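# Set cable runway's far end onto bracket between lugs

## Task

Place the far end of the cable runway squarely on the bracket, sitting between its lugs, then release it and move the arms away; it only counts if the runway stays there without any robot supporting it.

## Robot and tools

SETUP. Four identical i2rt Big YAM arms, named arm1, arm2, arm3 and arm4, share the work area. Each has six revolute joints, a two-finger gripper and a wrist camera. With joints 1 and 6 at zero and the hand level and pointing ahead, the wrist camera rides on top of the hand looking toward the fingertips. The hand reaches roughly 1.0 m from the joint 1 axis. Two fixed room cameras, cam_high and cam_low, also watch the scene. A loose object may occasionally get a short shove from outside.

FRAMES. One shared scene frame is used for all poses: origin on the floor, +z up. The hand point is halfway between the fingertips; its z axis runs along the fingers and the fingers open and close along its y axis. Hand poses depend on each robot's true foot pose, which is never printed. Camera calibration (intrinsics, distortion, world-to-camera transforms) was given for the start; real cameras can be off by a couple of degrees and several millimetres, and wrist camera poses also inherit joint reading errors.

JOINTS (all absolute targets, radians except the gripper, in metres; the tolerance after each range decides when a joint counts as arrived):
- joint1_rad: -2.879 to 2.879, ±0.045. Spins the arm about its foot; positive is counter-clockwise seen from above; zero unfolds the arm toward where its foot faces.
- joint2_rad: 0 to 3.141, ±0.14. Shoulder; zero has the upper arm pointing back and about level, larger values lift it up and then forward.
- joint3_rad: 0 to 3.019, ±0.09. Elbow; zero folds the forearm onto the upper arm, larger values open it.
- joint4_rad: -1.692 to 1.57, ±0.055. Hand pitch; positive tips the fingers up.
- joint5_rad: -1.57 to 1.57, ±0.03. Sideways hand swing; positive goes to the arm's right.
- joint6_rad: -2.094 to 2.094, ±0.035. Hand roll; positive is clockwise when viewed from behind the hand.
- gripper_m: 0 to 0.093, ±0.003. Fingertip gap. Each pad can squeeze with roughly 50 to 62 N, some less.
Joints move at different speeds, so the hand can sweep a wide, curved path between postures.

TOOLS.
execute_actions(actions, cameras): actions is a list holding zero or one action. An action is an object keyed by robot name; under each name goes "joints", an object mapping the joint names above to absolute targets. Every robot listed starts together; they may finish at different moments. A joint or robot you omit is not frozen: it may keep driving toward its earlier target. An empty list only reports state and images. cameras is a list of names from arm1_cam_wrist, arm2_cam_wrist, arm3_cam_wrist, arm4_cam_wrist, cam_high, cam_low or "all"; null/omitted means all, [] means none. An unknown key, unknown camera or out-of-range number rejects the entire call and nothing moves. Images are taken at the end; the "pictures" line lists their order.
wait(seconds): 0 to 10; commands nothing, the scene keeps running, and it returns the same as an empty action.
zoom_image(camera, region): region is [x0, y0, x1, y1] in pixels of that camera's latest full image, top-left origin, at most 504 by 504. Only cameras in the most recent result can be zoomed.
read_manual(section): returns only URDF licence text ("licences"); it moves nothing.
finished_scene(scene): pass the current scene number to end it; irreversible. The robots first hold your final command, and the result says if the goal was met. Answering without any tool call ends everything.

RESULT LINES. joint_status says how each commanded motion ended. "off_target": stopped short and may still be pushing. "contact_stop" or "time_out": the joint gives up its target and holds where it stopped, though a timed-out joint may keep a target near its position (within 0.375, 0.375, 0.113, 0.225, 0.075, 0.3 rad for joints 1 to 6) and keep pushing, moving on if freed; on_its_own lists such joints. In on_its_own, "held at" is the target being held, not the actual position. "joint command not followed" with a "cause:" line means a safety check blocked that arm's joint targets (the gripper target still runs); the joints show "not_followed" and the arm may retry them on later actions until valid targets are given. Calls without an action never show that line. If a result reports a stop, the remaining execute_actions, wait and finished_scene calls in that same reply are skipped. To relieve a pushing joint, command its reported position. A tiny target change may not move a joint at all; a joint holding a load up tends to sag.

HEAT. Holding loads or pushing warms motors, even while you think. A MOTOR HOT line appears from 85 °C; at 100 °C an OVER-TEMPERATURE FAULT drops that whole arm and gripper until it cools, and unreached keys read "limit_stop_at_motor_heat" (resend them afterward). Some heat carries into the next scene.

AVOID. Never knock objects out of the work area or onto the floor. Squeezing two robots hard together fails and ends the run; heavy collisions may too. No line reports robot-to-robot contact, and the self/inter-arm check can react late and ignores fingers, gripper housings and wrist cameras. The arms keep pushing on contact rather than stopping, so avoid forceful presses, drops, slips and slams. Arms do not wait for each other. While you think, robots hold the last command. Finish with grippers open and arms clear, the runway resting on the bracket by itself.

Each tool is called after "Request:" by a JSON object that holds its "op" and its "data", one argument or row to a line.

## Session

Request:
{"op": "execute_actions", "data": {
  "actions": []
}}

Scene clock: 0.00 s.
arm1.joint_positions: joint1_rad=+0.388 joint2_rad=+0.613 joint3_rad=+1.463 joint4_rad=-1.472 joint5_rad=-0.109 joint6_rad=-0.418 gripper_m=+0.095
arm1.joint_status: not commanded
arm1.hand: x=-1.0624 y=-0.2831 z=+1.3792 quat_wxyz=(-0.320, +0.806, -0.379, -0.324) (m; scene frame)
arm2.joint_positions: joint1_rad=-0.203 joint2_rad=+0.499 joint3_rad=+1.312 joint4_rad=-1.313 joint5_rad=-0.169 joint6_rad=-0.378 gripper_m=+0.094
arm2.joint_status: not commanded
arm2.hand: x=-0.3376 y=+0.3274 z=+1.3064 quat_wxyz=(-0.276, -0.563, -0.646, +0.436) (m; scene frame)
arm3.joint_positions: joint1_rad=-0.184 joint2_rad=+0.592 joint3_rad=+1.332 joint4_rad=-1.450 joint5_rad=-0.167 joint6_rad=-0.494 gripper_m=+0.095
arm3.joint_status: not commanded
arm3.hand: x=+0.6027 y=-0.3247 z=+1.3404 quat_wxyz=(-0.328, +0.782, -0.460, -0.264) (m; scene frame)
arm4.joint_positions: joint1_rad=+0.298 joint2_rad=+0.502 joint3_rad=+1.328 joint4_rad=-1.216 joint5_rad=-0.013 joint6_rad=-0.460 gripper_m=+0.094
arm4.joint_status: not commanded
arm4.hand: x=+1.2958 y=+0.3076 z=+1.3301 quat_wxyz=(-0.375, -0.303, -0.772, +0.414) (m; scene frame)
pictures: arm1_cam_wrist, arm2_cam_wrist, arm3_cam_wrist, arm4_cam_wrist, cam_high, cam_low
Images, in order (width x height): arm1_cam_wrist 504x504, arm2_cam_wrist 504x504, arm3_cam_wrist 504x504, arm4_cam_wrist 504x504, cam_high 504x504, cam_low 504x504.

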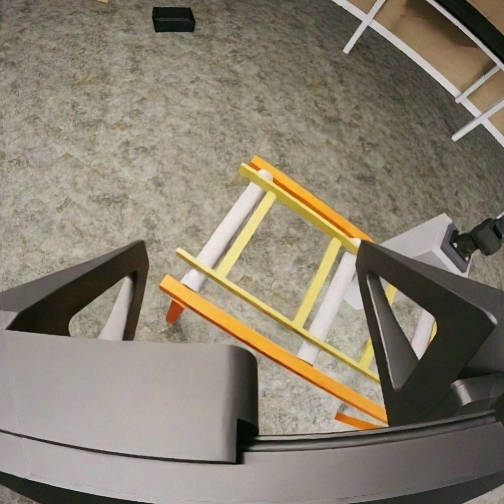

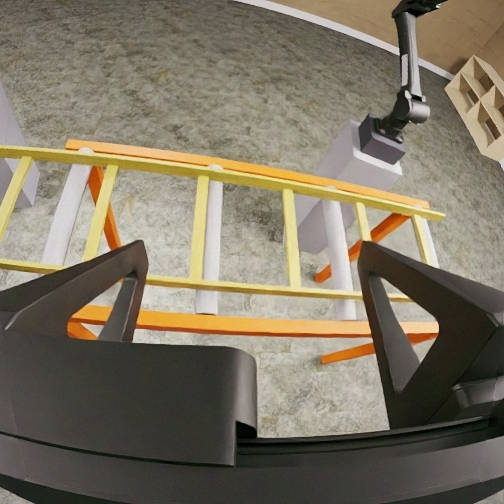

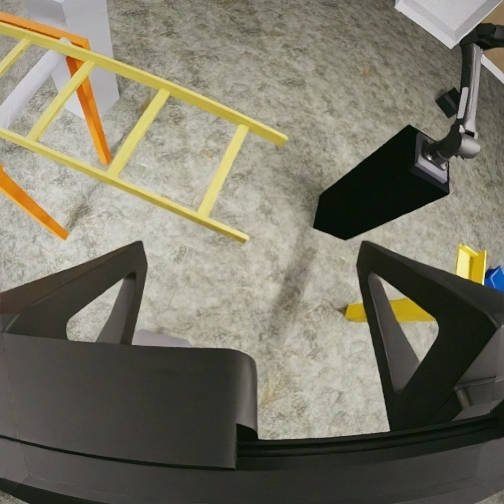

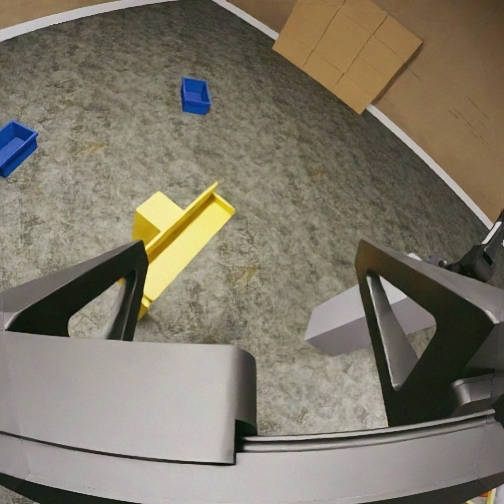

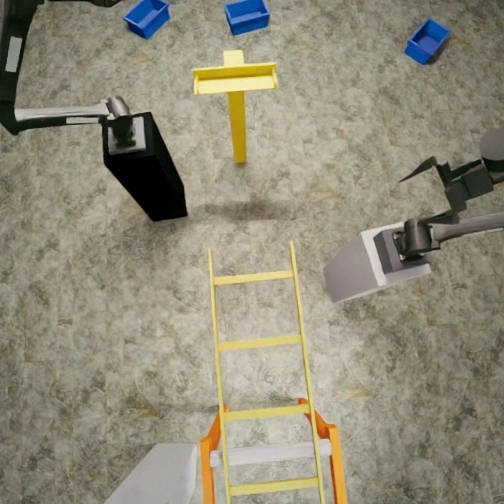

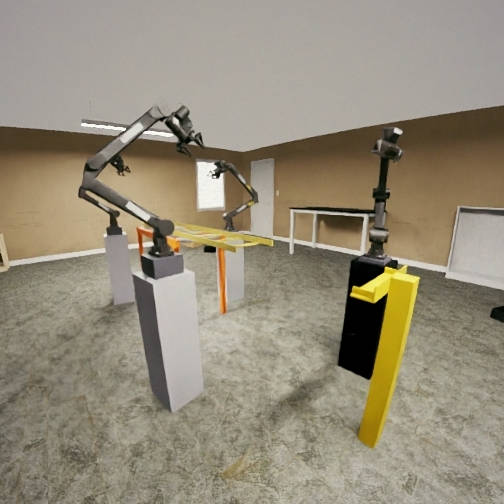

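Request:
{"op": "zoom_image", "data": {
  "camera": "cam_low",
  "region": [120,190,440,330]
}}

Request:
{"op": "zoom_image", "data": {
  "camera": "cam_high",
  "region": [170,40,340,360]
}}

Region (120, 190, 440, 330) of cam_low's 504x504 image, scaled by 1.575, with more detail than that image has; it fills the top 220 rows of this view, and the rest is white.

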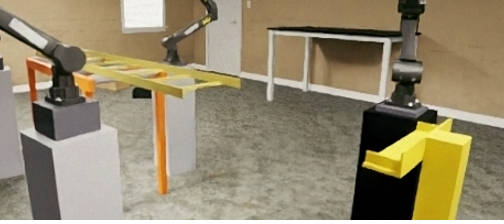

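Region (170, 40, 340, 360) of cam_high's 504x504 image, scaled by 1.575, with more detail than that image has; it fills the left 268 columns of this view, and the rest is white.

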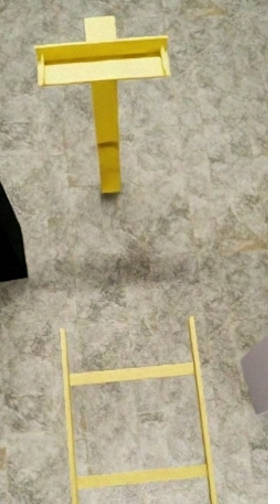

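Request:
{"op": "execute_actions", "data": {
  "actions": [
    {"arm3":{"joints":{"joint1_rad":0.43,"joint2_rad":1.804,"joint3_rad":1.455,"joint4_rad":-1.222,"joint5_rad":0,"joint6_rad":0.51}}}
  ],
  "cameras": ["arm3_cam_wrist","cam_high"]
}}

Scene clock: 53.47 s.
arm1.joint_positions: joint1_rad=+0.388 joint2_rad=+0.613 joint3_rad=+1.463 joint4_rad=-1.472 joint5_rad=-0.109 joint6_rad=-0.418 gripper_m=+0.095
arm1.joint_status: not commanded
arm1.hand: x=-1.0624 y=-0.2831 z=+1.3792 quat_wxyz=(-0.320, +0.806, -0.379, -0.324) (m; scene frame)
arm2.joint_positions: joint1_rad=-0.203 joint2_rad=+0.499 joint3_rad=+1.312 joint4_rad=-1.313 joint5_rad=-0.169 joint6_rad=-0.378 gripper_m=+0.094
arm2.joint_status: not commanded
arm2.hand: x=-0.3376 y=+0.3274 z=+1.3064 quat_wxyz=(-0.276, -0.563, -0.646, +0.436) (m; scene frame)
arm3.joint_positions: joint1_rad=+0.437 joint2_rad=+1.791 joint3_rad=+1.447 joint4_rad=-1.224 joint5_rad=-0.002 joint6_rad=+0.499 gripper_m=+0.095
arm3.joint_status: all done
arm3.hand: x=+0.3398 y=-0.0881 z=+0.9510 quat_wxyz=(-0.001, +0.726, -0.687, +0.002) (m; scene frame)
arm4.joint_positions: joint1_rad=+0.298 joint2_rad=+0.502 joint3_rad=+1.328 joint4_rad=-1.216 joint5_rad=-0.013 joint6_rad=-0.460 gripper_m=+0.094
arm4.joint_status: not commanded
arm4.hand: x=+1.2958 y=+0.3076 z=+1.3301 quat_wxyz=(-0.375, -0.303, -0.772, +0.414) (m; scene frame)
pictures: arm3_cam_wrist, cam_high
camera_calibration (this result's frames):
arm3_cam_wrist: T_world_to_cam=[[0.998574, 0.0524418, 0.00995718, -0.344777], [0.0362884, -0.803747, 0.593864, -0.649072], [0.0391463, -0.592656, -0.804504, 0.821059], [0, 0, 0, 1]] pos_world=[0.335698, -0.0170034, 1.04944]
Images, in order (width x height): arm3_cam_wrist 504x504, cam_high 504x504.

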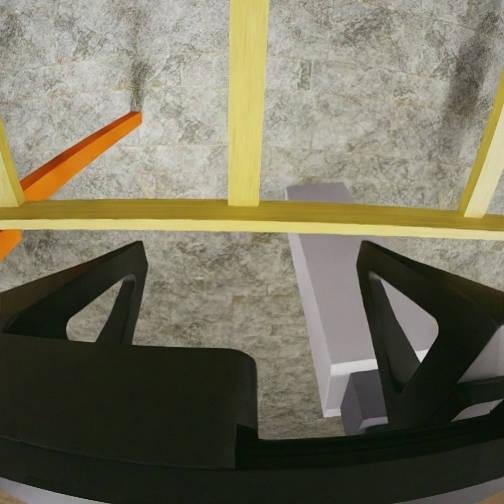

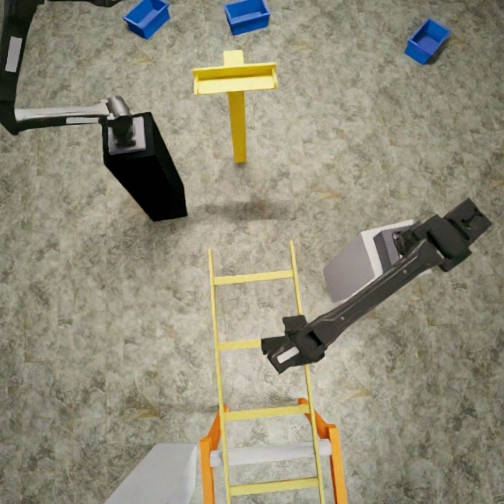

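Request:
{"op": "execute_actions", "data": {
  "actions": [
    {"arm3":{"joints":{"joint1_rad":0.42,"joint2_rad":2.0,"joint3_rad":1.35,"joint4_rad":-0.925}}}
  ],
  "cameras": ["arm3_cam_wrist","cam_low"]
}}

Request:
{"op": "execute_actions", "data": {
  "actions": [
    {"arm3":{"joints":{"gripper_m":0}}}
  ],
  "cameras": ["arm3_cam_wrist"]
}}

Scene clock: 64.00 s.
arm1.joint_positions: joint1_rad=+0.388 joint2_rad=+0.613 joint3_rad=+1.463 joint4_rad=-1.472 joint5_rad=-0.109 joint6_rad=-0.418 gripper_m=+0.095
arm1.joint_status: not commanded
arm1.hand: x=-1.0624 y=-0.2831 z=+1.3792 quat_wxyz=(-0.320, +0.806, -0.379, -0.324) (m; scene frame)
arm2.joint_positions: joint1_rad=-0.203 joint2_rad=+0.499 joint3_rad=+1.312 joint4_rad=-1.313 joint5_rad=-0.169 joint6_rad=-0.378 gripper_m=+0.094
arm2.joint_status: not commanded
arm2.hand: x=-0.3376 y=+0.3274 z=+1.3064 quat_wxyz=(-0.276, -0.563, -0.646, +0.436) (m; scene frame)
arm3.joint_positions: joint1_rad=+0.427 joint2_rad=+2.011 joint3_rad=+1.341 joint4_rad=-0.935 joint5_rad=-0.002 joint6_rad=+0.500 gripper_m=+0.095
arm3.joint_status: all done
arm3.hand: x=+0.3431 y=-0.0819 z=+0.8020 quat_wxyz=(+0.004, +0.722, -0.691, +0.020) (m; scene frame)
arm4.joint_positions: joint1_rad=+0.298 joint2_rad=+0.502 joint3_rad=+1.328 joint4_rad=-1.216 joint5_rad=-0.013 joint6_rad=-0.460 gripper_m=+0.094
arm4.joint_status: not commanded
arm4.hand: x=+1.2958 y=+0.3076 z=+1.3301 quat_wxyz=(-0.375, -0.303, -0.772, +0.414) (m; scene frame)
pictures: arm3_cam_wrist, cam_low
camera_calibration (this result's frames):
arm3_cam_wrist: T_world_to_cam=[[0.998722, 0.0422043, 0.0278088, -0.362046], [0.0159238, -0.784933, 0.619376, -0.567676], [0.0479683, -0.618141, -0.784602, 0.683577], [0, 0, 0, 1]] pos_world=[0.337832, -0.00776062, 0.898008]
Images, in order (width x height): arm3_cam_wrist 504x504, cam_low 504x504.

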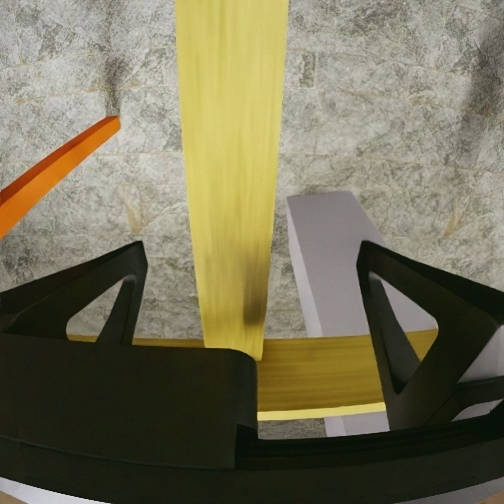

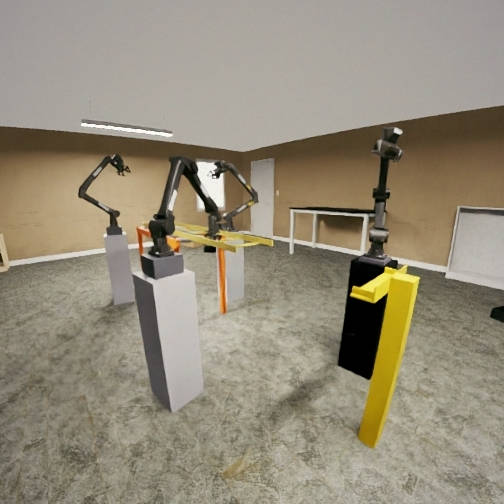

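Scene clock: 64.73 s.
arm1.joint_positions: joint1_rad=+0.388 joint2_rad=+0.613 joint3_rad=+1.463 joint4_rad=-1.472 joint5_rad=-0.109 joint6_rad=-0.418 gripper_m=+0.095
arm1.joint_status: not commanded
arm1.hand: x=-1.0624 y=-0.2831 z=+1.3792 quat_wxyz=(-0.320, +0.806, -0.379, -0.324) (m; scene frame)
arm2.joint_positions: joint1_rad=-0.203 joint2_rad=+0.499 joint3_rad=+1.312 joint4_rad=-1.313 joint5_rad=-0.169 joint6_rad=-0.378 gripper_m=+0.094
arm2.joint_status: not commanded
arm2.hand: x=-0.3376 y=+0.3274 z=+1.3064 quat_wxyz=(-0.276, -0.563, -0.646, +0.436) (m; scene frame)
arm3.joint_positions: joint1_rad=+0.432 joint2_rad=+2.011 joint3_rad=+1.341 joint4_rad=-0.925 joint5_rad=-0.008 joint6_rad=+0.519 gripper_m=+0.025
arm3.joint_status: gripper_m off_target (ended at +0.025, target +0.000)
arm3.hand: x=+0.3389 y=-0.0816 z=+0.8019 quat_wxyz=(+0.006, +0.717, -0.697, +0.015) (m; scene frame)
arm4.joint_positions: joint1_rad=+0.298 joint2_rad=+0.502 joint3_rad=+1.328 joint4_rad=-1.216 joint5_rad=-0.013 joint6_rad=-0.460 gripper_m=+0.094
arm4.joint_status: not commanded
arm4.hand: x=+1.2958 y=+0.3076 z=+1.3301 quat_wxyz=(-0.375, -0.303, -0.772, +0.414) (m; scene frame)
pictures: arm3_cam_wrist
camera_calibration (this result's frames):
arm3_cam_wrist: T_world_to_cam=[[0.999474, 0.0270399, 0.0178891, -0.351458], [0.0103245, -0.788479, 0.614975, -0.562151], [0.0307341, -0.614467, -0.788344, 0.693044], [0, 0, 0, 1]] pos_world=[0.335777, -0.00788849, 0.898353]
Images, in order (width x height): arm3_cam_wrist 504x504.

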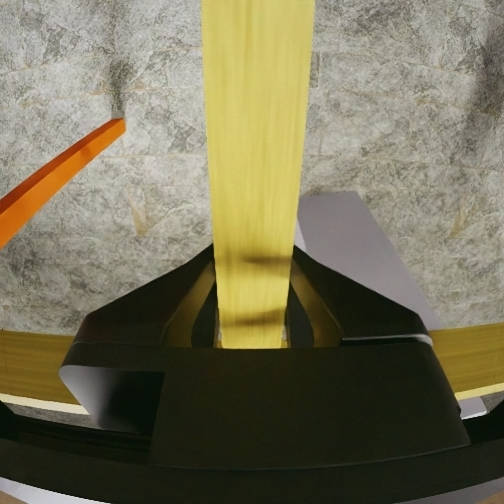

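Request:
{"op": "execute_actions", "data": {
  "actions": [
    {"arm3":{"joints":{"joint1_rad":0.176,"joint2_rad":1.861,"joint3_rad":1.13,"joint4_rad":-0.84,"joint6_rad":0.26}}}
  ],
  "cameras": []
}}

Request:
{"op": "execute_actions", "data": {
  "actions": [
    {"arm3":{"joints":{"joint1_rad":-0.12,"joint2_rad":1.829,"joint3_rad":1.078,"joint4_rad":-0.82,"joint6_rad":-0.035}}}
  ],
  "cameras": []
}}

Request:
{"op": "execute_actions", "data": {
  "actions": [
    {"arm3":{"joints":{"joint1_rad":-0.41,"joint2_rad":1.881,"joint3_rad":1.162,"joint4_rad":-0.852,"joint6_rad":-0.325}}}
  ],
  "cameras": ["cam_high","cam_low"]
}}

Scene clock: 77.27 s.
arm1.joint_positions: joint1_rad=+0.388 joint2_rad=+0.613 joint3_rad=+1.463 joint4_rad=-1.472 joint5_rad=-0.109 joint6_rad=-0.418 gripper_m=+0.095
arm1.joint_status: not commanded
arm1.hand: x=-1.0624 y=-0.2831 z=+1.3792 quat_wxyz=(-0.320, +0.806, -0.379, -0.324) (m; scene frame)
arm2.joint_positions: joint1_rad=-0.203 joint2_rad=+0.499 joint3_rad=+1.312 joint4_rad=-1.313 joint5_rad=-0.169 joint6_rad=-0.378 gripper_m=+0.094
arm2.joint_status: not commanded
arm2.hand: x=-0.3376 y=+0.3274 z=+1.3064 quat_wxyz=(-0.276, -0.563, -0.646, +0.436) (m; scene frame)
arm3.joint_positions: joint1_rad=+0.177 joint2_rad=+1.887 joint3_rad=+1.118 joint4_rad=-0.810 joint5_rad=+0.002 joint6_rad=+0.280 gripper_m=+0.025
arm3.joint_status: all done
arm3.hand: x=+0.4829 y=-0.0840 z=+0.7995 quat_wxyz=(+0.000, +0.712, -0.702, +0.008) (m; scene frame)
arm4.joint_positions: joint1_rad=+0.298 joint2_rad=+0.502 joint3_rad=+1.328 joint4_rad=-1.216 joint5_rad=-0.013 joint6_rad=-0.460 gripper_m=+0.094
arm4.joint_status: not commanded
arm4.hand: x=+1.2958 y=+0.3076 z=+1.3301 quat_wxyz=(-0.375, -0.303, -0.772, +0.414) (m; scene frame)
pictures: none
No camera images: the call's "cameras" was empty. Leave "cameras" out to get every camera's image.

Scene clock: 79.40 s.
arm1.joint_positions: joint1_rad=+0.388 joint2_rad=+0.613 joint3_rad=+1.463 joint4_rad=-1.472 joint5_rad=-0.109 joint6_rad=-0.418 gripper_m=+0.095
arm1.joint_status: not commanded
arm1.hand: x=-1.0624 y=-0.2831 z=+1.3792 quat_wxyz=(-0.320, +0.806, -0.379, -0.324) (m; scene frame)
arm2.joint_positions: joint1_rad=-0.203 joint2_rad=+0.499 joint3_rad=+1.312 joint4_rad=-1.313 joint5_rad=-0.169 joint6_rad=-0.378 gripper_m=+0.094
arm2.joint_status: not commanded
arm2.hand: x=-0.3376 y=+0.3274 z=+1.3064 quat_wxyz=(-0.276, -0.563, -0.646, +0.436) (m; scene frame)
arm3.joint_positions: joint1_rad=-0.120 joint2_rad=+1.865 joint3_rad=+1.065 joint4_rad=-0.810 joint5_rad=-0.003 joint6_rad=-0.013 gripper_m=+0.025
arm3.joint_status: all done
arm3.hand: x=+0.6217 y=-0.0870 z=+0.7964 quat_wxyz=(+0.013, +0.710, -0.704, +0.016) (m; scene frame)
arm4.joint_positions: joint1_rad=+0.298 joint2_rad=+0.502 joint3_rad=+1.328 joint4_rad=-1.216 joint5_rad=-0.013 joint6_rad=-0.460 gripper_m=+0.094
arm4.joint_status: not commanded
arm4.hand: x=+1.2958 y=+0.3076 z=+1.3301 quat_wxyz=(-0.375, -0.303, -0.772, +0.414) (m; scene frame)
pictures: none
No camera images: the call's "cameras" was empty. Leave "cameras" out to get every camera's image.

Scene clock: 81.43 s.
arm1.joint_positions: joint1_rad=+0.388 joint2_rad=+0.613 joint3_rad=+1.463 joint4_rad=-1.472 joint5_rad=-0.109 joint6_rad=-0.418 gripper_m=+0.095
arm1.joint_status: not commanded
arm1.hand: x=-1.0624 y=-0.2831 z=+1.3792 quat_wxyz=(-0.320, +0.806, -0.379, -0.324) (m; scene frame)
arm2.joint_positions: joint1_rad=-0.203 joint2_rad=+0.499 joint3_rad=+1.312 joint4_rad=-1.313 joint5_rad=-0.169 joint6_rad=-0.378 gripper_m=+0.094
arm2.joint_status: not commanded
arm2.hand: x=-0.3376 y=+0.3274 z=+1.3064 quat_wxyz=(-0.276, -0.563, -0.646, +0.436) (m; scene frame)
arm3.joint_positions: joint1_rad=-0.412 joint2_rad=+1.953 joint3_rad=+1.114 joint4_rad=-0.826 joint5_rad=-0.004 joint6_rad=-0.290 gripper_m=+0.025
arm3.joint_status: joint6_rad off_target (ended at -0.290, target -0.325); the others done
arm3.hand: x=+0.7537 y=-0.1017 z=+0.7715 quat_wxyz=(+0.041, +0.704, -0.708, +0.024) (m; scene frame)
arm4.joint_positions: joint1_rad=+0.298 joint2_rad=+0.502 joint3_rad=+1.328 joint4_rad=-1.216 joint5_rad=-0.013 joint6_rad=-0.460 gripper_m=+0.094
arm4.joint_status: not commanded
arm4.hand: x=+1.2958 y=+0.3076 z=+1.3301 quat_wxyz=(-0.375, -0.303, -0.772, +0.414) (m; scene frame)
pictures: cam_high, cam_low
Images, in order (width x height): cam_high 504x504, cam_low 504x504.

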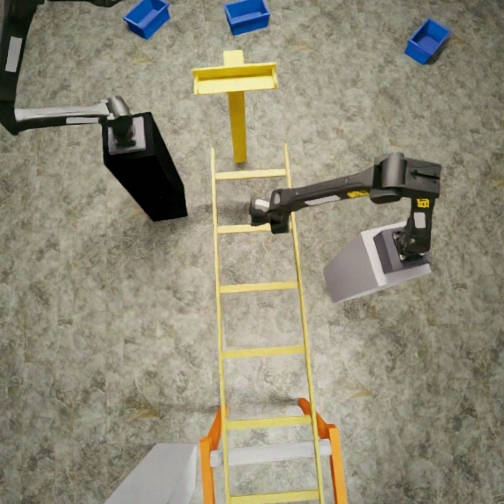

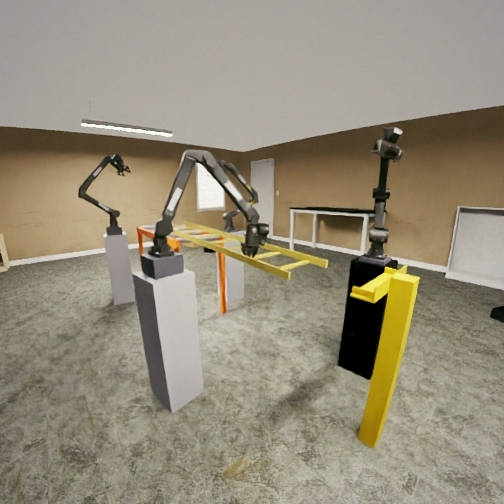

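Request:
{"op": "execute_actions", "data": {
  "actions": [
    {"arm3":{"joints":{"joint1_rad":-0.653,"joint2_rad":1.86,"joint3_rad":1.46,"joint4_rad":-0.99,"joint6_rad":-0.59}}}
  ],
  "cameras": ["cam_high","cam_low"]
}}

Scene clock: 88.93 s.
arm1.joint_positions: joint1_rad=+0.388 joint2_rad=+0.613 joint3_rad=+1.463 joint4_rad=-1.472 joint5_rad=-0.109 joint6_rad=-0.418 gripper_m=+0.095
arm1.joint_status: not commanded
arm1.hand: x=-1.0624 y=-0.2831 z=+1.3792 quat_wxyz=(-0.320, +0.806, -0.379, -0.324) (m; scene frame)
arm2.joint_positions: joint1_rad=-0.203 joint2_rad=+0.499 joint3_rad=+1.312 joint4_rad=-1.313 joint5_rad=-0.169 joint6_rad=-0.378 gripper_m=+0.094
arm2.joint_status: not commanded
arm2.hand: x=-0.3376 y=+0.3274 z=+1.3064 quat_wxyz=(-0.276, -0.563, -0.646, +0.436) (m; scene frame)
arm3.joint_positions: joint1_rad=-0.645 joint2_rad=+2.008 joint3_rad=+1.331 joint4_rad=-0.973 joint5_rad=-0.005 joint6_rad=-0.541 gripper_m=+0.025
arm3.joint_status: joint2_rad time_out (moved +0.055 of -0.093); joint3_rad time_out (moved +0.217 of +0.346); joint6_rad time_out (moved -0.251 of -0.300); the others done
arm3.on_its_own: joint2_rad reads +2.008 and still pushes toward +1.860 since a time_out; joint3_rad reads +1.331 and still pushes toward +1.443 since a time_out; joint6_rad reads -0.541 and still pushes toward -0.590 since a time_out
arm3.hand: x=+0.8829 y=-0.0891 z=+0.8049 quat_wxyz=(+0.038, +0.711, -0.702, +0.011) (m; scene frame)
arm4.joint_positions: joint1_rad=+0.298 joint2_rad=+0.502 joint3_rad=+1.328 joint4_rad=-1.216 joint5_rad=-0.013 joint6_rad=-0.460 gripper_m=+0.094
arm4.joint_status: not commanded
arm4.hand: x=+1.2958 y=+0.3076 z=+1.3301 quat_wxyz=(-0.375, -0.303, -0.772, +0.414) (m; scene frame)
pictures: cam_high, cam_low
Images, in order (width x height): cam_high 504x504, cam_low 504x504.

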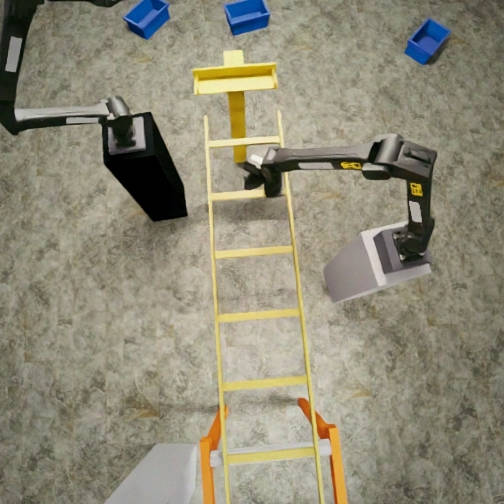

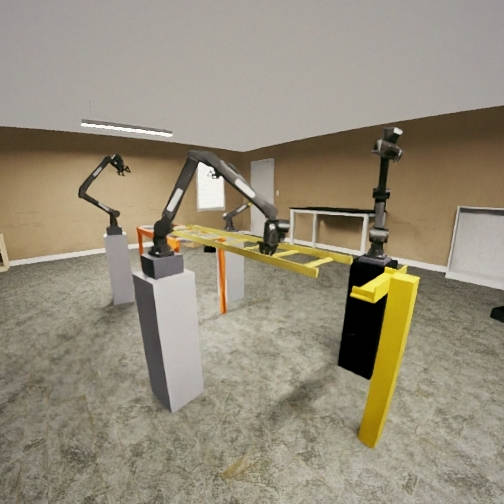

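Request:
{"op": "execute_actions", "data": {
  "actions": [
    {"arm4":{"joints":{"joint1_rad":-0.32,"joint2_rad":1.455,"joint3_rad":1.222,"joint4_rad":-1.338,"joint5_rad":0,"joint6_rad":-0.28}}}
  ],
  "cameras": ["arm4_cam_wrist"]
}}

Request:
{"op": "execute_actions", "data": {
  "actions": [
    {"arm4":{"joints":{"joint2_rad":1.618,"joint3_rad":1.0,"joint4_rad":-0.945}}}
  ],
  "cameras": ["arm4_cam_wrist","cam_low"]
}}

Scene clock: 102.87 s.
arm1.joint_positions: joint1_rad=+0.388 joint2_rad=+0.613 joint3_rad=+1.463 joint4_rad=-1.472 joint5_rad=-0.109 joint6_rad=-0.418 gripper_m=+0.095
arm1.joint_status: not commanded
arm1.hand: x=-1.0624 y=-0.2831 z=+1.3792 quat_wxyz=(-0.320, +0.806, -0.379, -0.324) (m; scene frame)
arm2.joint_positions: joint1_rad=-0.203 joint2_rad=+0.499 joint3_rad=+1.312 joint4_rad=-1.313 joint5_rad=-0.169 joint6_rad=-0.378 gripper_m=+0.094
arm2.joint_status: not commanded
arm2.hand: x=-0.3376 y=+0.3274 z=+1.3064 quat_wxyz=(-0.276, -0.563, -0.646, +0.436) (m; scene frame)
arm3.joint_positions: joint1_rad=-0.645 joint2_rad=+2.008 joint3_rad=+1.331 joint4_rad=-0.973 joint5_rad=-0.005 joint6_rad=-0.541 gripper_m=+0.025
arm3.joint_status: not commanded
arm3.on_its_own: joint2_rad reads +2.008 and still pushes toward +1.860 since a time_out; joint3_rad reads +1.331 and still pushes toward +1.443 since a time_out; joint6_rad reads -0.541 and still pushes toward -0.590 since a time_out
arm3.hand: x=+0.8829 y=-0.0891 z=+0.8049 quat_wxyz=(+0.038, +0.711, -0.702, +0.011) (m; scene frame)
arm4.joint_positions: joint1_rad=-0.321 joint2_rad=+1.458 joint3_rad=+1.215 joint4_rad=-1.327 joint5_rad=+0.000 joint6_rad=-0.295 gripper_m=+0.094
arm4.joint_status: all done
arm4.hand: x=+1.1096 y=+0.0984 z=+0.9493 quat_wxyz=(-0.001, -0.698, -0.717, +0.004) (m; scene frame)
pictures: arm4_cam_wrist
camera_calibration (this result's frames):
arm4_cam_wrist: T_world_to_cam=[[-0.99999, -0.00443391, 0.000147357, 1.10972], [-0.00350851, 0.810739, 0.585398, -0.624899], [-0.00271507, 0.585392, -0.810746, 0.839858], [0, 0, 0, 1]] pos_world=[1.10979, 0.0199041, 1.04656]
Images, in order (width x height): arm4_cam_wrist 504x504.

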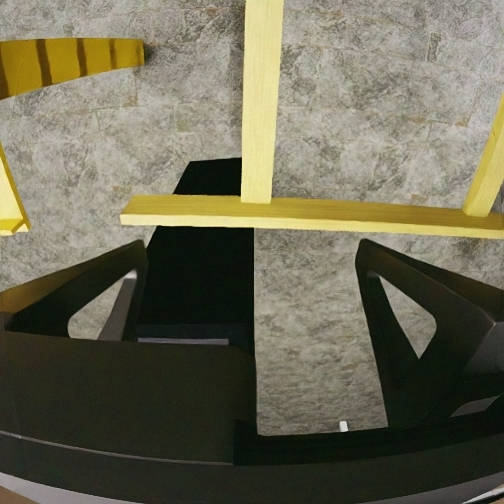

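Scene clock: 103.97 s.
arm1.joint_positions: joint1_rad=+0.388 joint2_rad=+0.613 joint3_rad=+1.463 joint4_rad=-1.472 joint5_rad=-0.109 joint6_rad=-0.418 gripper_m=+0.095
arm1.joint_status: not commanded
arm1.hand: x=-1.0624 y=-0.2831 z=+1.3792 quat_wxyz=(-0.320, +0.806, -0.379, -0.324) (m; scene frame)
arm2.joint_positions: joint1_rad=-0.203 joint2_rad=+0.499 joint3_rad=+1.312 joint4_rad=-1.313 joint5_rad=-0.169 joint6_rad=-0.378 gripper_m=+0.094
arm2.joint_status: not commanded
arm2.hand: x=-0.3376 y=+0.3274 z=+1.3064 quat_wxyz=(-0.276, -0.563, -0.646, +0.436) (m; scene frame)
arm3.joint_positions: joint1_rad=-0.645 joint2_rad=+2.008 joint3_rad=+1.331 joint4_rad=-0.971 joint5_rad=-0.005 joint6_rad=-0.541 gripper_m=+0.025
arm3.joint_status: not commanded
arm3.on_its_own: joint2_rad reads +2.008 and still pushes toward +1.860 since a time_out; joint3_rad reads +1.331 and still pushes toward +1.443 since a time_out; joint6_rad reads -0.541 and still pushes toward -0.590 since a time_out
arm3.hand: x=+0.8830 y=-0.0888 z=+0.8049 quat_wxyz=(+0.037, +0.711, -0.702, +0.011) (m; scene frame)
arm4.joint_positions: joint1_rad=-0.321 joint2_rad=+1.642 joint3_rad=+0.988 joint4_rad=-0.957 joint5_rad=-0.002 joint6_rad=-0.292 gripper_m=+0.094
arm4.joint_status: all done
arm4.hand: x=+1.1114 y=+0.1052 z=+0.7977 quat_wxyz=(+0.008, -0.699, -0.715, -0.015) (m; scene frame)
pictures: arm4_cam_wrist, cam_low
camera_calibration (this result's frames):
arm4_cam_wrist: T_world_to_cam=[[-0.999919, -0.000621489, -0.0126747, 1.12132], [-0.00830593, 0.787181, 0.616666, -0.558832], [0.009594, 0.616722, -0.787123, 0.677176], [0, 0, 0, 1]] pos_world=[1.11009, 0.0229691, 0.891846]
Images, in order (width x height): arm4_cam_wrist 504x504, cam_low 504x504.

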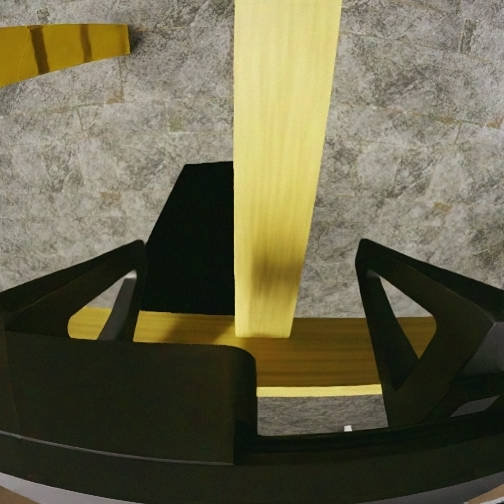

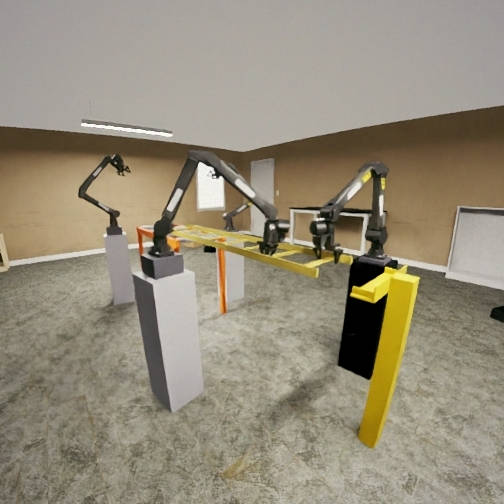

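Request:
{"op": "execute_actions", "data": {
  "actions": [
    {"arm4":{"joints":{"gripper_m":0}}}
  ],
  "cameras": []
}}

Request:
{"op": "execute_actions", "data": {
  "actions": [
    {"arm4":{"joints":{"joint1_rad":0,"joint2_rad":1.437,"joint3_rad":0.95,"joint4_rad":-0.96,"joint6_rad":0.03}},"arm3":{"joints":{"joint1_rad":-0.822,"joint2_rad":2.065,"joint3_rad":1.72,"joint4_rad":-1.06,"joint6_rad":-0.73}}}
  ],
  "cameras": ["cam_high","cam_low","arm4_cam_wrist"]
}}

Scene clock: 116.10 s.
arm1.joint_positions: joint1_rad=+0.388 joint2_rad=+0.613 joint3_rad=+1.463 joint4_rad=-1.472 joint5_rad=-0.109 joint6_rad=-0.418 gripper_m=+0.095
arm1.joint_status: not commanded
arm1.hand: x=-1.0624 y=-0.2831 z=+1.3792 quat_wxyz=(-0.320, +0.806, -0.379, -0.324) (m; scene frame)
arm2.joint_positions: joint1_rad=-0.203 joint2_rad=+0.499 joint3_rad=+1.312 joint4_rad=-1.313 joint5_rad=-0.169 joint6_rad=-0.378 gripper_m=+0.094
arm2.joint_status: not commanded
arm2.hand: x=-0.3376 y=+0.3274 z=+1.3064 quat_wxyz=(-0.276, -0.563, -0.646, +0.436) (m; scene frame)
arm3.joint_positions: joint1_rad=-0.648 joint2_rad=+2.008 joint3_rad=+1.331 joint4_rad=-0.970 joint5_rad=-0.002 joint6_rad=-0.543 gripper_m=+0.025
arm3.joint_status: not commanded
arm3.on_its_own: joint2_rad reads +2.008 and still pushes toward +1.860 since a time_out; joint3_rad reads +1.331 and still pushes toward +1.443 since a time_out; joint6_rad reads -0.543 and still pushes toward -0.590 since a time_out
arm3.hand: x=+0.8851 y=-0.0898 z=+0.8049 quat_wxyz=(+0.036, +0.711, -0.703, +0.012) (m; scene frame)
arm4.joint_positions: joint1_rad=-0.327 joint2_rad=+1.641 joint3_rad=+0.988 joint4_rad=-0.950 joint5_rad=+0.005 joint6_rad=-0.280 gripper_m=+0.024
arm4.joint_status: gripper_m off_target (ended at +0.024, target +0.000)
arm4.hand: x=+1.1076 y=+0.1044 z=+0.7981 quat_wxyz=(+0.010, -0.705, -0.709, -0.009) (m; scene frame)
pictures: none
No camera images: the call's "cameras" was empty. Leave "cameras" out to get every camera's image.

Scene clock: 117.53 s.
arm1.joint_positions: joint1_rad=+0.388 joint2_rad=+0.613 joint3_rad=+1.463 joint4_rad=-1.472 joint5_rad=-0.109 joint6_rad=-0.418 gripper_m=+0.095
arm1.joint_status: not commanded
arm1.hand: x=-1.0624 y=-0.2831 z=+1.3792 quat_wxyz=(-0.320, +0.806, -0.379, -0.324) (m; scene frame)
arm2.joint_positions: joint1_rad=-0.203 joint2_rad=+0.499 joint3_rad=+1.312 joint4_rad=-1.313 joint5_rad=-0.169 joint6_rad=-0.378 gripper_m=+0.094
arm2.joint_status: not commanded
arm2.hand: x=-0.3376 y=+0.3274 z=+1.3064 quat_wxyz=(-0.276, -0.563, -0.646, +0.436) (m; scene frame)
arm3.joint_positions: joint1_rad=-0.822 joint2_rad=+2.152 joint3_rad=+1.637 joint4_rad=-1.059 joint5_rad=-0.002 joint6_rad=-0.724 gripper_m=+0.025
arm3.joint_status: all done
arm3.hand: x=+1.0207 y=-0.0690 z=+0.8215 quat_wxyz=(+0.000, +0.714, -0.700, +0.002) (m; scene frame)
arm4.joint_positions: joint1_rad=+0.002 joint2_rad=+1.517 joint3_rad=+0.896 joint4_rad=-0.956 joint5_rad=-0.013 joint6_rad=+0.038 gripper_m=+0.024
arm4.joint_status: all done
arm4.hand: x=+1.2427 y=+0.1228 z=+0.8158 quat_wxyz=(-0.002, -0.701, -0.713, -0.004) (m; scene frame)
pictures: arm4_cam_wrist, cam_high, cam_low
camera_calibration (this result's frames):
arm4_cam_wrist: T_world_to_cam=[[-0.999911, 0.00516404, -0.0122857, 1.25187], [-0.00311856, 0.805611, 0.592437, -0.5717], [0.0129569, 0.592422, -0.805523, 0.69314], [0, 0, 0, 1]] pos_world=[1.24099, 0.0434718, 0.912416]
Images, in order (width x height): arm4_cam_wrist 504x504, cam_high 504x504, cam_low 504x504.

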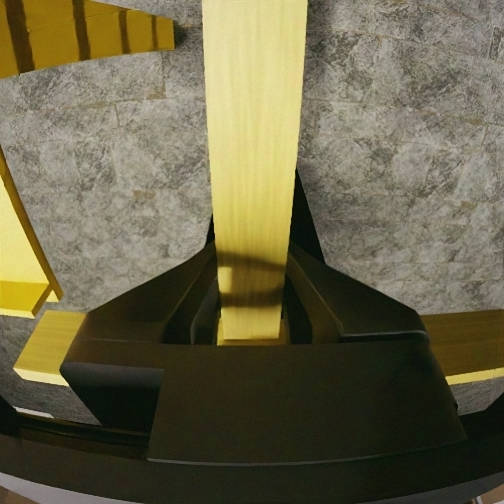

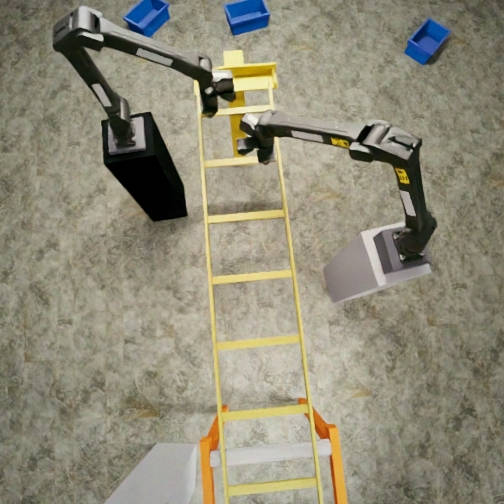

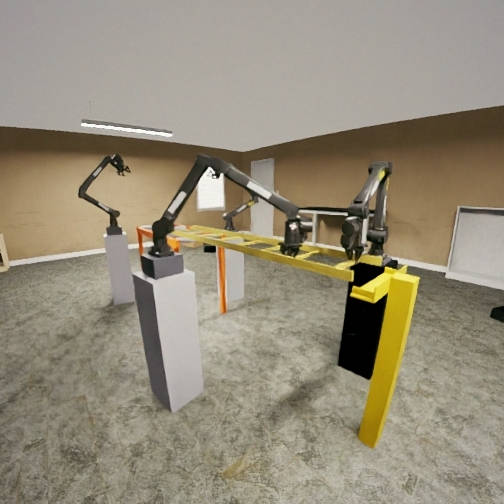

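Request:
{"op": "zoom_image", "data": {
  "camera": "cam_high",
  "region": [175,40,305,140]
}}

Request:
{"op": "zoom_image", "data": {
  "camera": "cam_low",
  "region": [310,230,430,320]
}}

Region (175, 40, 305, 140) of cam_high's 504x504 image, scaled by 3.877, with more detail than that image has; it fills the top 388 rows of this view, and the rest is white.

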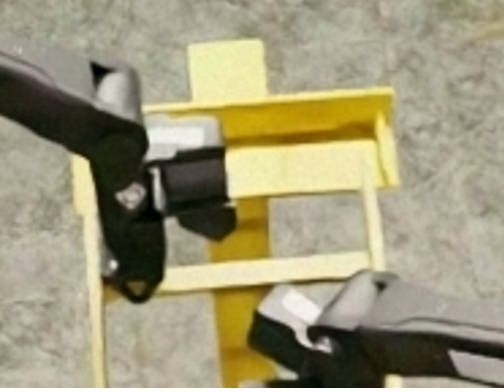

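Region (310, 230, 430, 320) of cam_low's 504x504 image, scaled by 4.200, with more detail than that image has; it fills the top 378 rows of this view, and the rest is white.

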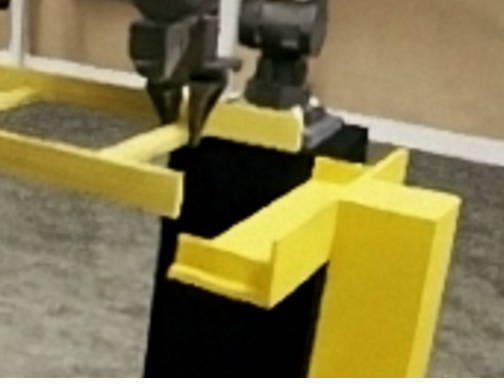

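Request:
{"op": "execute_actions", "data": {
  "actions": [
    {"arm4":{"joints":{"joint1_rad":0.273,"joint2_rad":1.50,"joint3_rad":1.0,"joint4_rad":-0.94,"joint6_rad":0.3}},"arm3":{"joints":{"joint1_rad":-0.942,"joint2_rad":2.26,"joint3_rad":2.09,"joint4_rad":-1.214,"joint6_rad":-0.85}}}
  ],
  "cameras": ["cam_high","cam_low","arm4_cam_wrist"]
}}

Request:
{"op": "zoom_image", "data": {
  "camera": "cam_high",
  "region": [175,30,305,130]
}}

Request:
{"op": "zoom_image", "data": {
  "camera": "cam_low",
  "region": [310,230,430,320]
}}

Scene clock: 140.97 s.
arm1.joint_positions: joint1_rad=+0.388 joint2_rad=+0.613 joint3_rad=+1.463 joint4_rad=-1.472 joint5_rad=-0.109 joint6_rad=-0.418 gripper_m=+0.095
arm1.joint_status: not commanded
arm1.hand: x=-1.0624 y=-0.2831 z=+1.3792 quat_wxyz=(-0.320, +0.806, -0.379, -0.324) (m; scene frame)
arm2.joint_positions: joint1_rad=-0.203 joint2_rad=+0.499 joint3_rad=+1.312 joint4_rad=-1.313 joint5_rad=-0.169 joint6_rad=-0.378 gripper_m=+0.094
arm2.joint_status: not commanded
arm2.hand: x=-0.3376 y=+0.3274 z=+1.3064 quat_wxyz=(-0.276, -0.563, -0.646, +0.436) (m; scene frame)
arm3.joint_positions: joint1_rad=-0.934 joint2_rad=+2.336 joint3_rad=+1.957 joint4_rad=-1.200 joint5_rad=-0.009 joint6_rad=-0.836 gripper_m=+0.025
arm3.joint_status: joint3_rad time_out (moved +0.320 of +0.453); the others done
arm3.on_its_own: joint3_rad reads +1.957 and still pushes toward +2.069 since a time_out
arm3.hand: x=+1.1194 y=-0.0697 z=+0.8156 quat_wxyz=(+0.003, +0.714, -0.700, -0.001) (m; scene frame)
arm4.joint_positions: joint1_rad=+0.266 joint2_rad=+1.569 joint3_rad=+0.926 joint4_rad=-0.917 joint5_rad=+0.003 joint6_rad=+0.303 gripper_m=+0.024
arm4.joint_status: all done
arm4.hand: x=+1.3439 y=+0.1227 z=+0.8057 quat_wxyz=(-0.004, -0.701, -0.713, +0.007) (m; scene frame)
pictures: arm4_cam_wrist, cam_high, cam_low
camera_calibration (this result's frames):
arm4_cam_wrist: T_world_to_cam=[[-0.999983, 0.00583238, -0.000570891, 1.34342], [0.00443254, 0.816487, 0.577347, -0.56462], [0.00383343, 0.577334, -0.816499, 0.7067], [0, 0, 0, 1]] pos_world=[1.34319, 0.045168, 0.903768]
Images, in order (width x height): arm4_cam_wrist 504x504, cam_high 504x504, cam_low 504x504.

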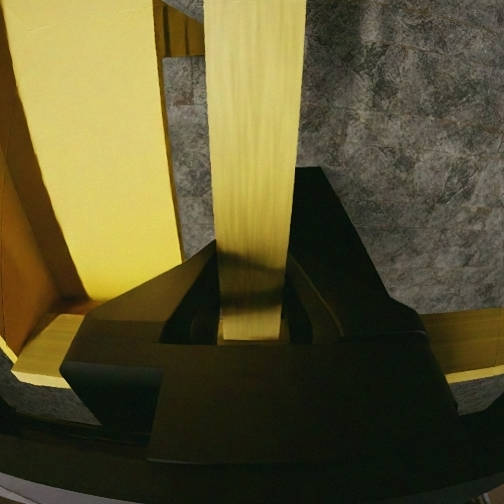

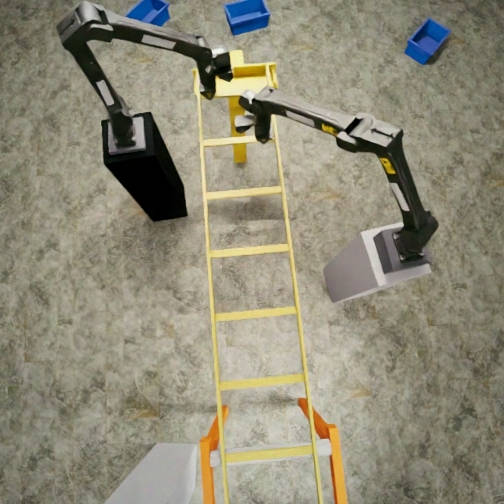

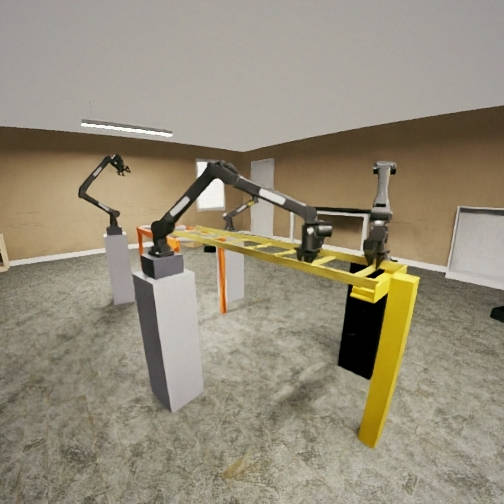

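Region (175, 30, 305, 130) of cam_high's 504x504 image, scaled by 3.877, with more detail than that image has; it fills the top 388 rows of this view, and the rest is white.

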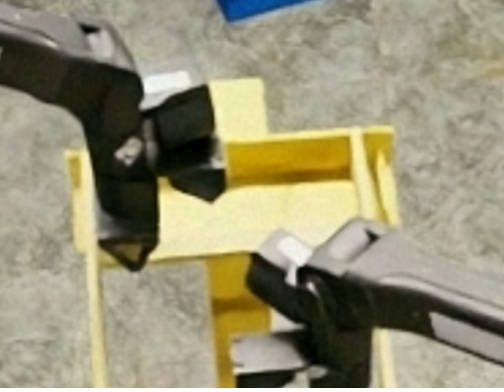

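Region (310, 230, 430, 320) of cam_low's 504x504 image, scaled by 4.200, with more detail than that image has; it fills the top 378 rows of this view, and the rest is white.

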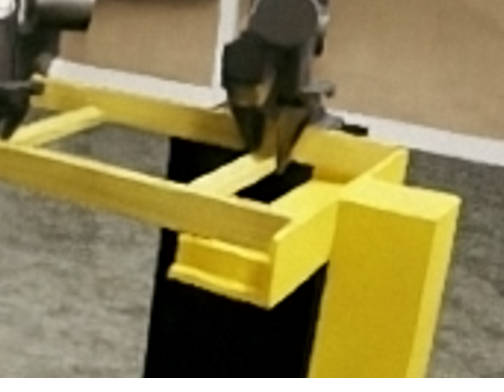

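Request:
{"op": "execute_actions", "data": {
  "actions": [
    {"arm4":{"joints":{"joint2_rad":1.59,"joint3_rad":0.96}},"arm3":{"joints":{"joint2_rad":2.32,"joint3_rad":2.04}}}
  ],
  "cameras": ["cam_low","arm4_cam_wrist"]
}}

Request:
{"op": "zoom_image", "data": {
  "camera": "cam_low",
  "region": [310,230,430,320]
}}

Scene clock: 147.67 s.
arm1.joint_positions: joint1_rad=+0.388 joint2_rad=+0.613 joint3_rad=+1.463 joint4_rad=-1.472 joint5_rad=-0.109 joint6_rad=-0.418 gripper_m=+0.095
arm1.joint_status: not commanded
arm1.hand: x=-1.0624 y=-0.2831 z=+1.3792 quat_wxyz=(-0.320, +0.806, -0.379, -0.324) (m; scene frame)
arm2.joint_positions: joint1_rad=-0.203 joint2_rad=+0.499 joint3_rad=+1.312 joint4_rad=-1.313 joint5_rad=-0.169 joint6_rad=-0.378 gripper_m=+0.094
arm2.joint_status: not commanded
arm2.hand: x=-0.3376 y=+0.3274 z=+1.3064 quat_wxyz=(-0.276, -0.563, -0.646, +0.436) (m; scene frame)
arm3.joint_positions: joint1_rad=-0.932 joint2_rad=+2.363 joint3_rad=+1.958 joint4_rad=-1.192 joint5_rad=-0.010 joint6_rad=-0.836 gripper_m=+0.025
arm3.joint_status: all done
arm3.hand: x=+1.1173 y=-0.0703 z=+0.7985 quat_wxyz=(+0.011, +0.714, -0.700, -0.002) (m; scene frame)
arm4.joint_positions: joint1_rad=+0.265 joint2_rad=+1.623 joint3_rad=+0.927 joint4_rad=-0.903 joint5_rad=+0.007 joint6_rad=+0.303 gripper_m=+0.024
arm4.joint_status: all done
arm4.hand: x=+1.3420 y=+0.1239 z=+0.7859 quat_wxyz=(+0.014, -0.702, -0.712, +0.000) (m; scene frame)
pictures: arm4_cam_wrist, cam_low
camera_calibration (this result's frames):
arm4_cam_wrist: T_world_to_cam=[[-0.999842, 0.007283, 0.0161869, 1.32805], [0.0156019, 0.79546, 0.605806, -0.588882], [-0.00846396, 0.605963, -0.795448, 0.686239], [0, 0, 0, 1]] pos_world=[1.34284, 0.0429245, 0.881118]
Images, in order (width x height): arm4_cam_wrist 504x504, cam_low 504x504.

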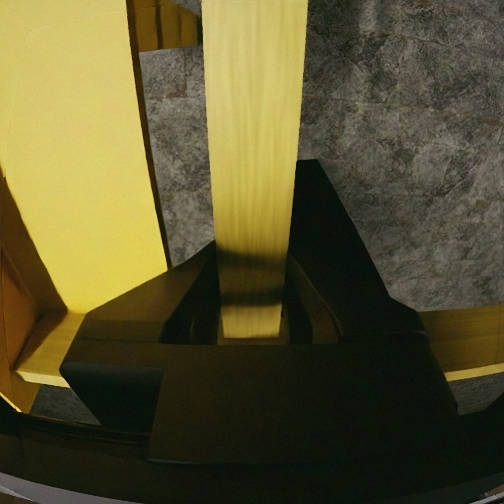

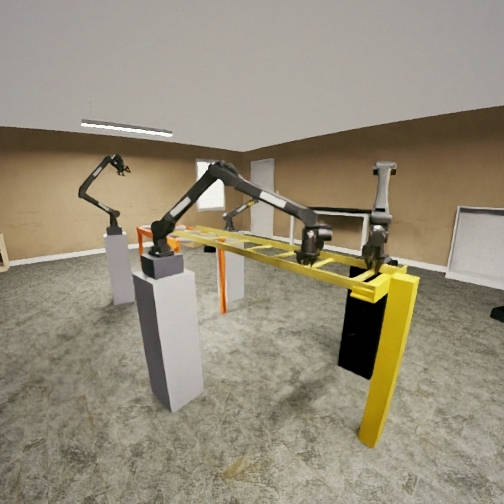

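Region (310, 230, 430, 320) of cam_low's 504x504 image, scaled by 4.200, with more detail than that image has; it fills the top 378 rows of this view, and the rest is white.

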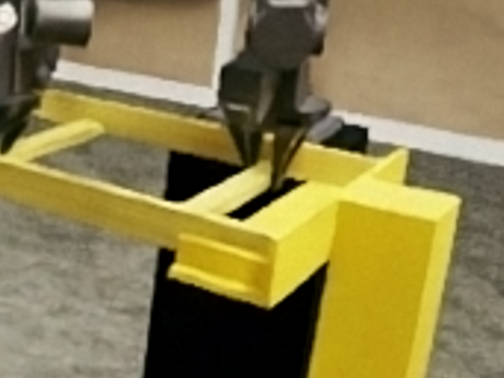

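Going inside. Lower more, nudging forward.

Request:
{"op": "execute_actions", "data": {
  "actions": [
    {"arm4":{"joints":{"joint1_rad":0.31,"joint2_rad":1.66,"joint3_rad":0.94,"joint6_rad":0.33}},"arm3":{"joints":{"joint1_rad":-0.96,"joint2_rad":2.41,"joint3_rad":2.02}}}
  ],
  "cameras": ["cam_low","arm4_cam_wrist"]
}}

Request:
{"op": "zoom_image", "data": {
  "camera": "cam_low",
  "region": [310,230,430,320]
}}

Scene clock: 154.00 s.
arm1.joint_positions: joint1_rad=+0.388 joint2_rad=+0.613 joint3_rad=+1.463 joint4_rad=-1.472 joint5_rad=-0.109 joint6_rad=-0.418 gripper_m=+0.095
arm1.joint_status: not commanded
arm1.hand: x=-1.0624 y=-0.2831 z=+1.3792 quat_wxyz=(-0.320, +0.806, -0.379, -0.324) (m; scene frame)
arm2.joint_positions: joint1_rad=-0.203 joint2_rad=+0.499 joint3_rad=+1.312 joint4_rad=-1.313 joint5_rad=-0.169 joint6_rad=-0.378 gripper_m=+0.094
arm2.joint_status: not commanded
arm2.hand: x=-0.3376 y=+0.3274 z=+1.3064 quat_wxyz=(-0.276, -0.563, -0.646, +0.436) (m; scene frame)
arm3.joint_positions: joint1_rad=-0.932 joint2_rad=+2.370 joint3_rad=+1.965 joint4_rad=-1.202 joint5_rad=-0.010 joint6_rad=-0.836 gripper_m=+0.025
arm3.joint_status: all done
arm3.hand: x=+1.1166 y=-0.0709 z=+0.7960 quat_wxyz=(+0.016, +0.714, -0.700, -0.002) (m; scene frame)
arm4.joint_positions: joint1_rad=+0.268 joint2_rad=+1.626 joint3_rad=+0.927 joint4_rad=-0.905 joint5_rad=+0.012 joint6_rad=+0.309 gripper_m=+0.024
arm4.joint_status: all done
arm4.hand: x=+1.3420 y=+0.1247 z=+0.7846 quat_wxyz=(+0.017, -0.703, -0.711, +0.001) (m; scene frame)
pictures: arm4_cam_wrist, cam_low
camera_calibration (this result's frames):
arm4_cam_wrist: T_world_to_cam=[[-0.999697, 0.0105574, 0.0222567, 1.3227], [0.0219201, 0.793489, 0.608189, -0.598861], [-0.0112396, 0.608493, -0.79348, 0.686607], [0, 0, 0, 1]] pos_world=[1.34315, 0.04343, 0.879591]
Images, in order (width x height): arm4_cam_wrist 504x504, cam_low 504x504.

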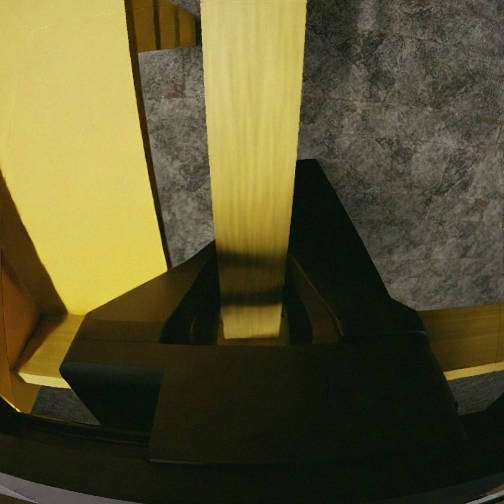

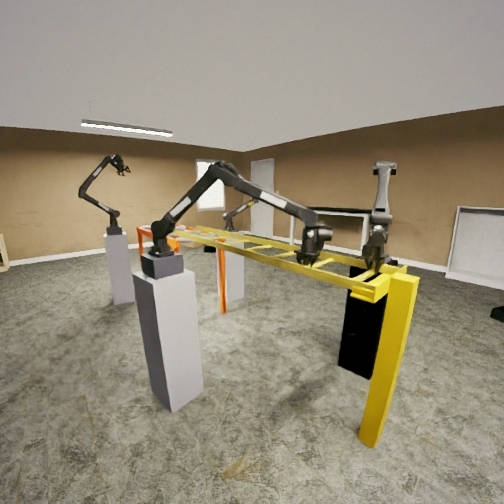

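Region (310, 230, 430, 320) of cam_low's 504x504 image, scaled by 4.200, with more detail than that image has; it fills the top 378 rows of this view, and the rest is white.

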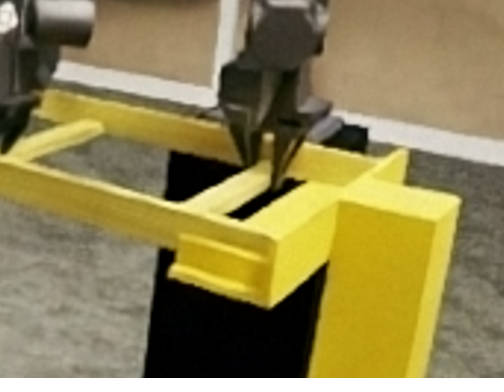

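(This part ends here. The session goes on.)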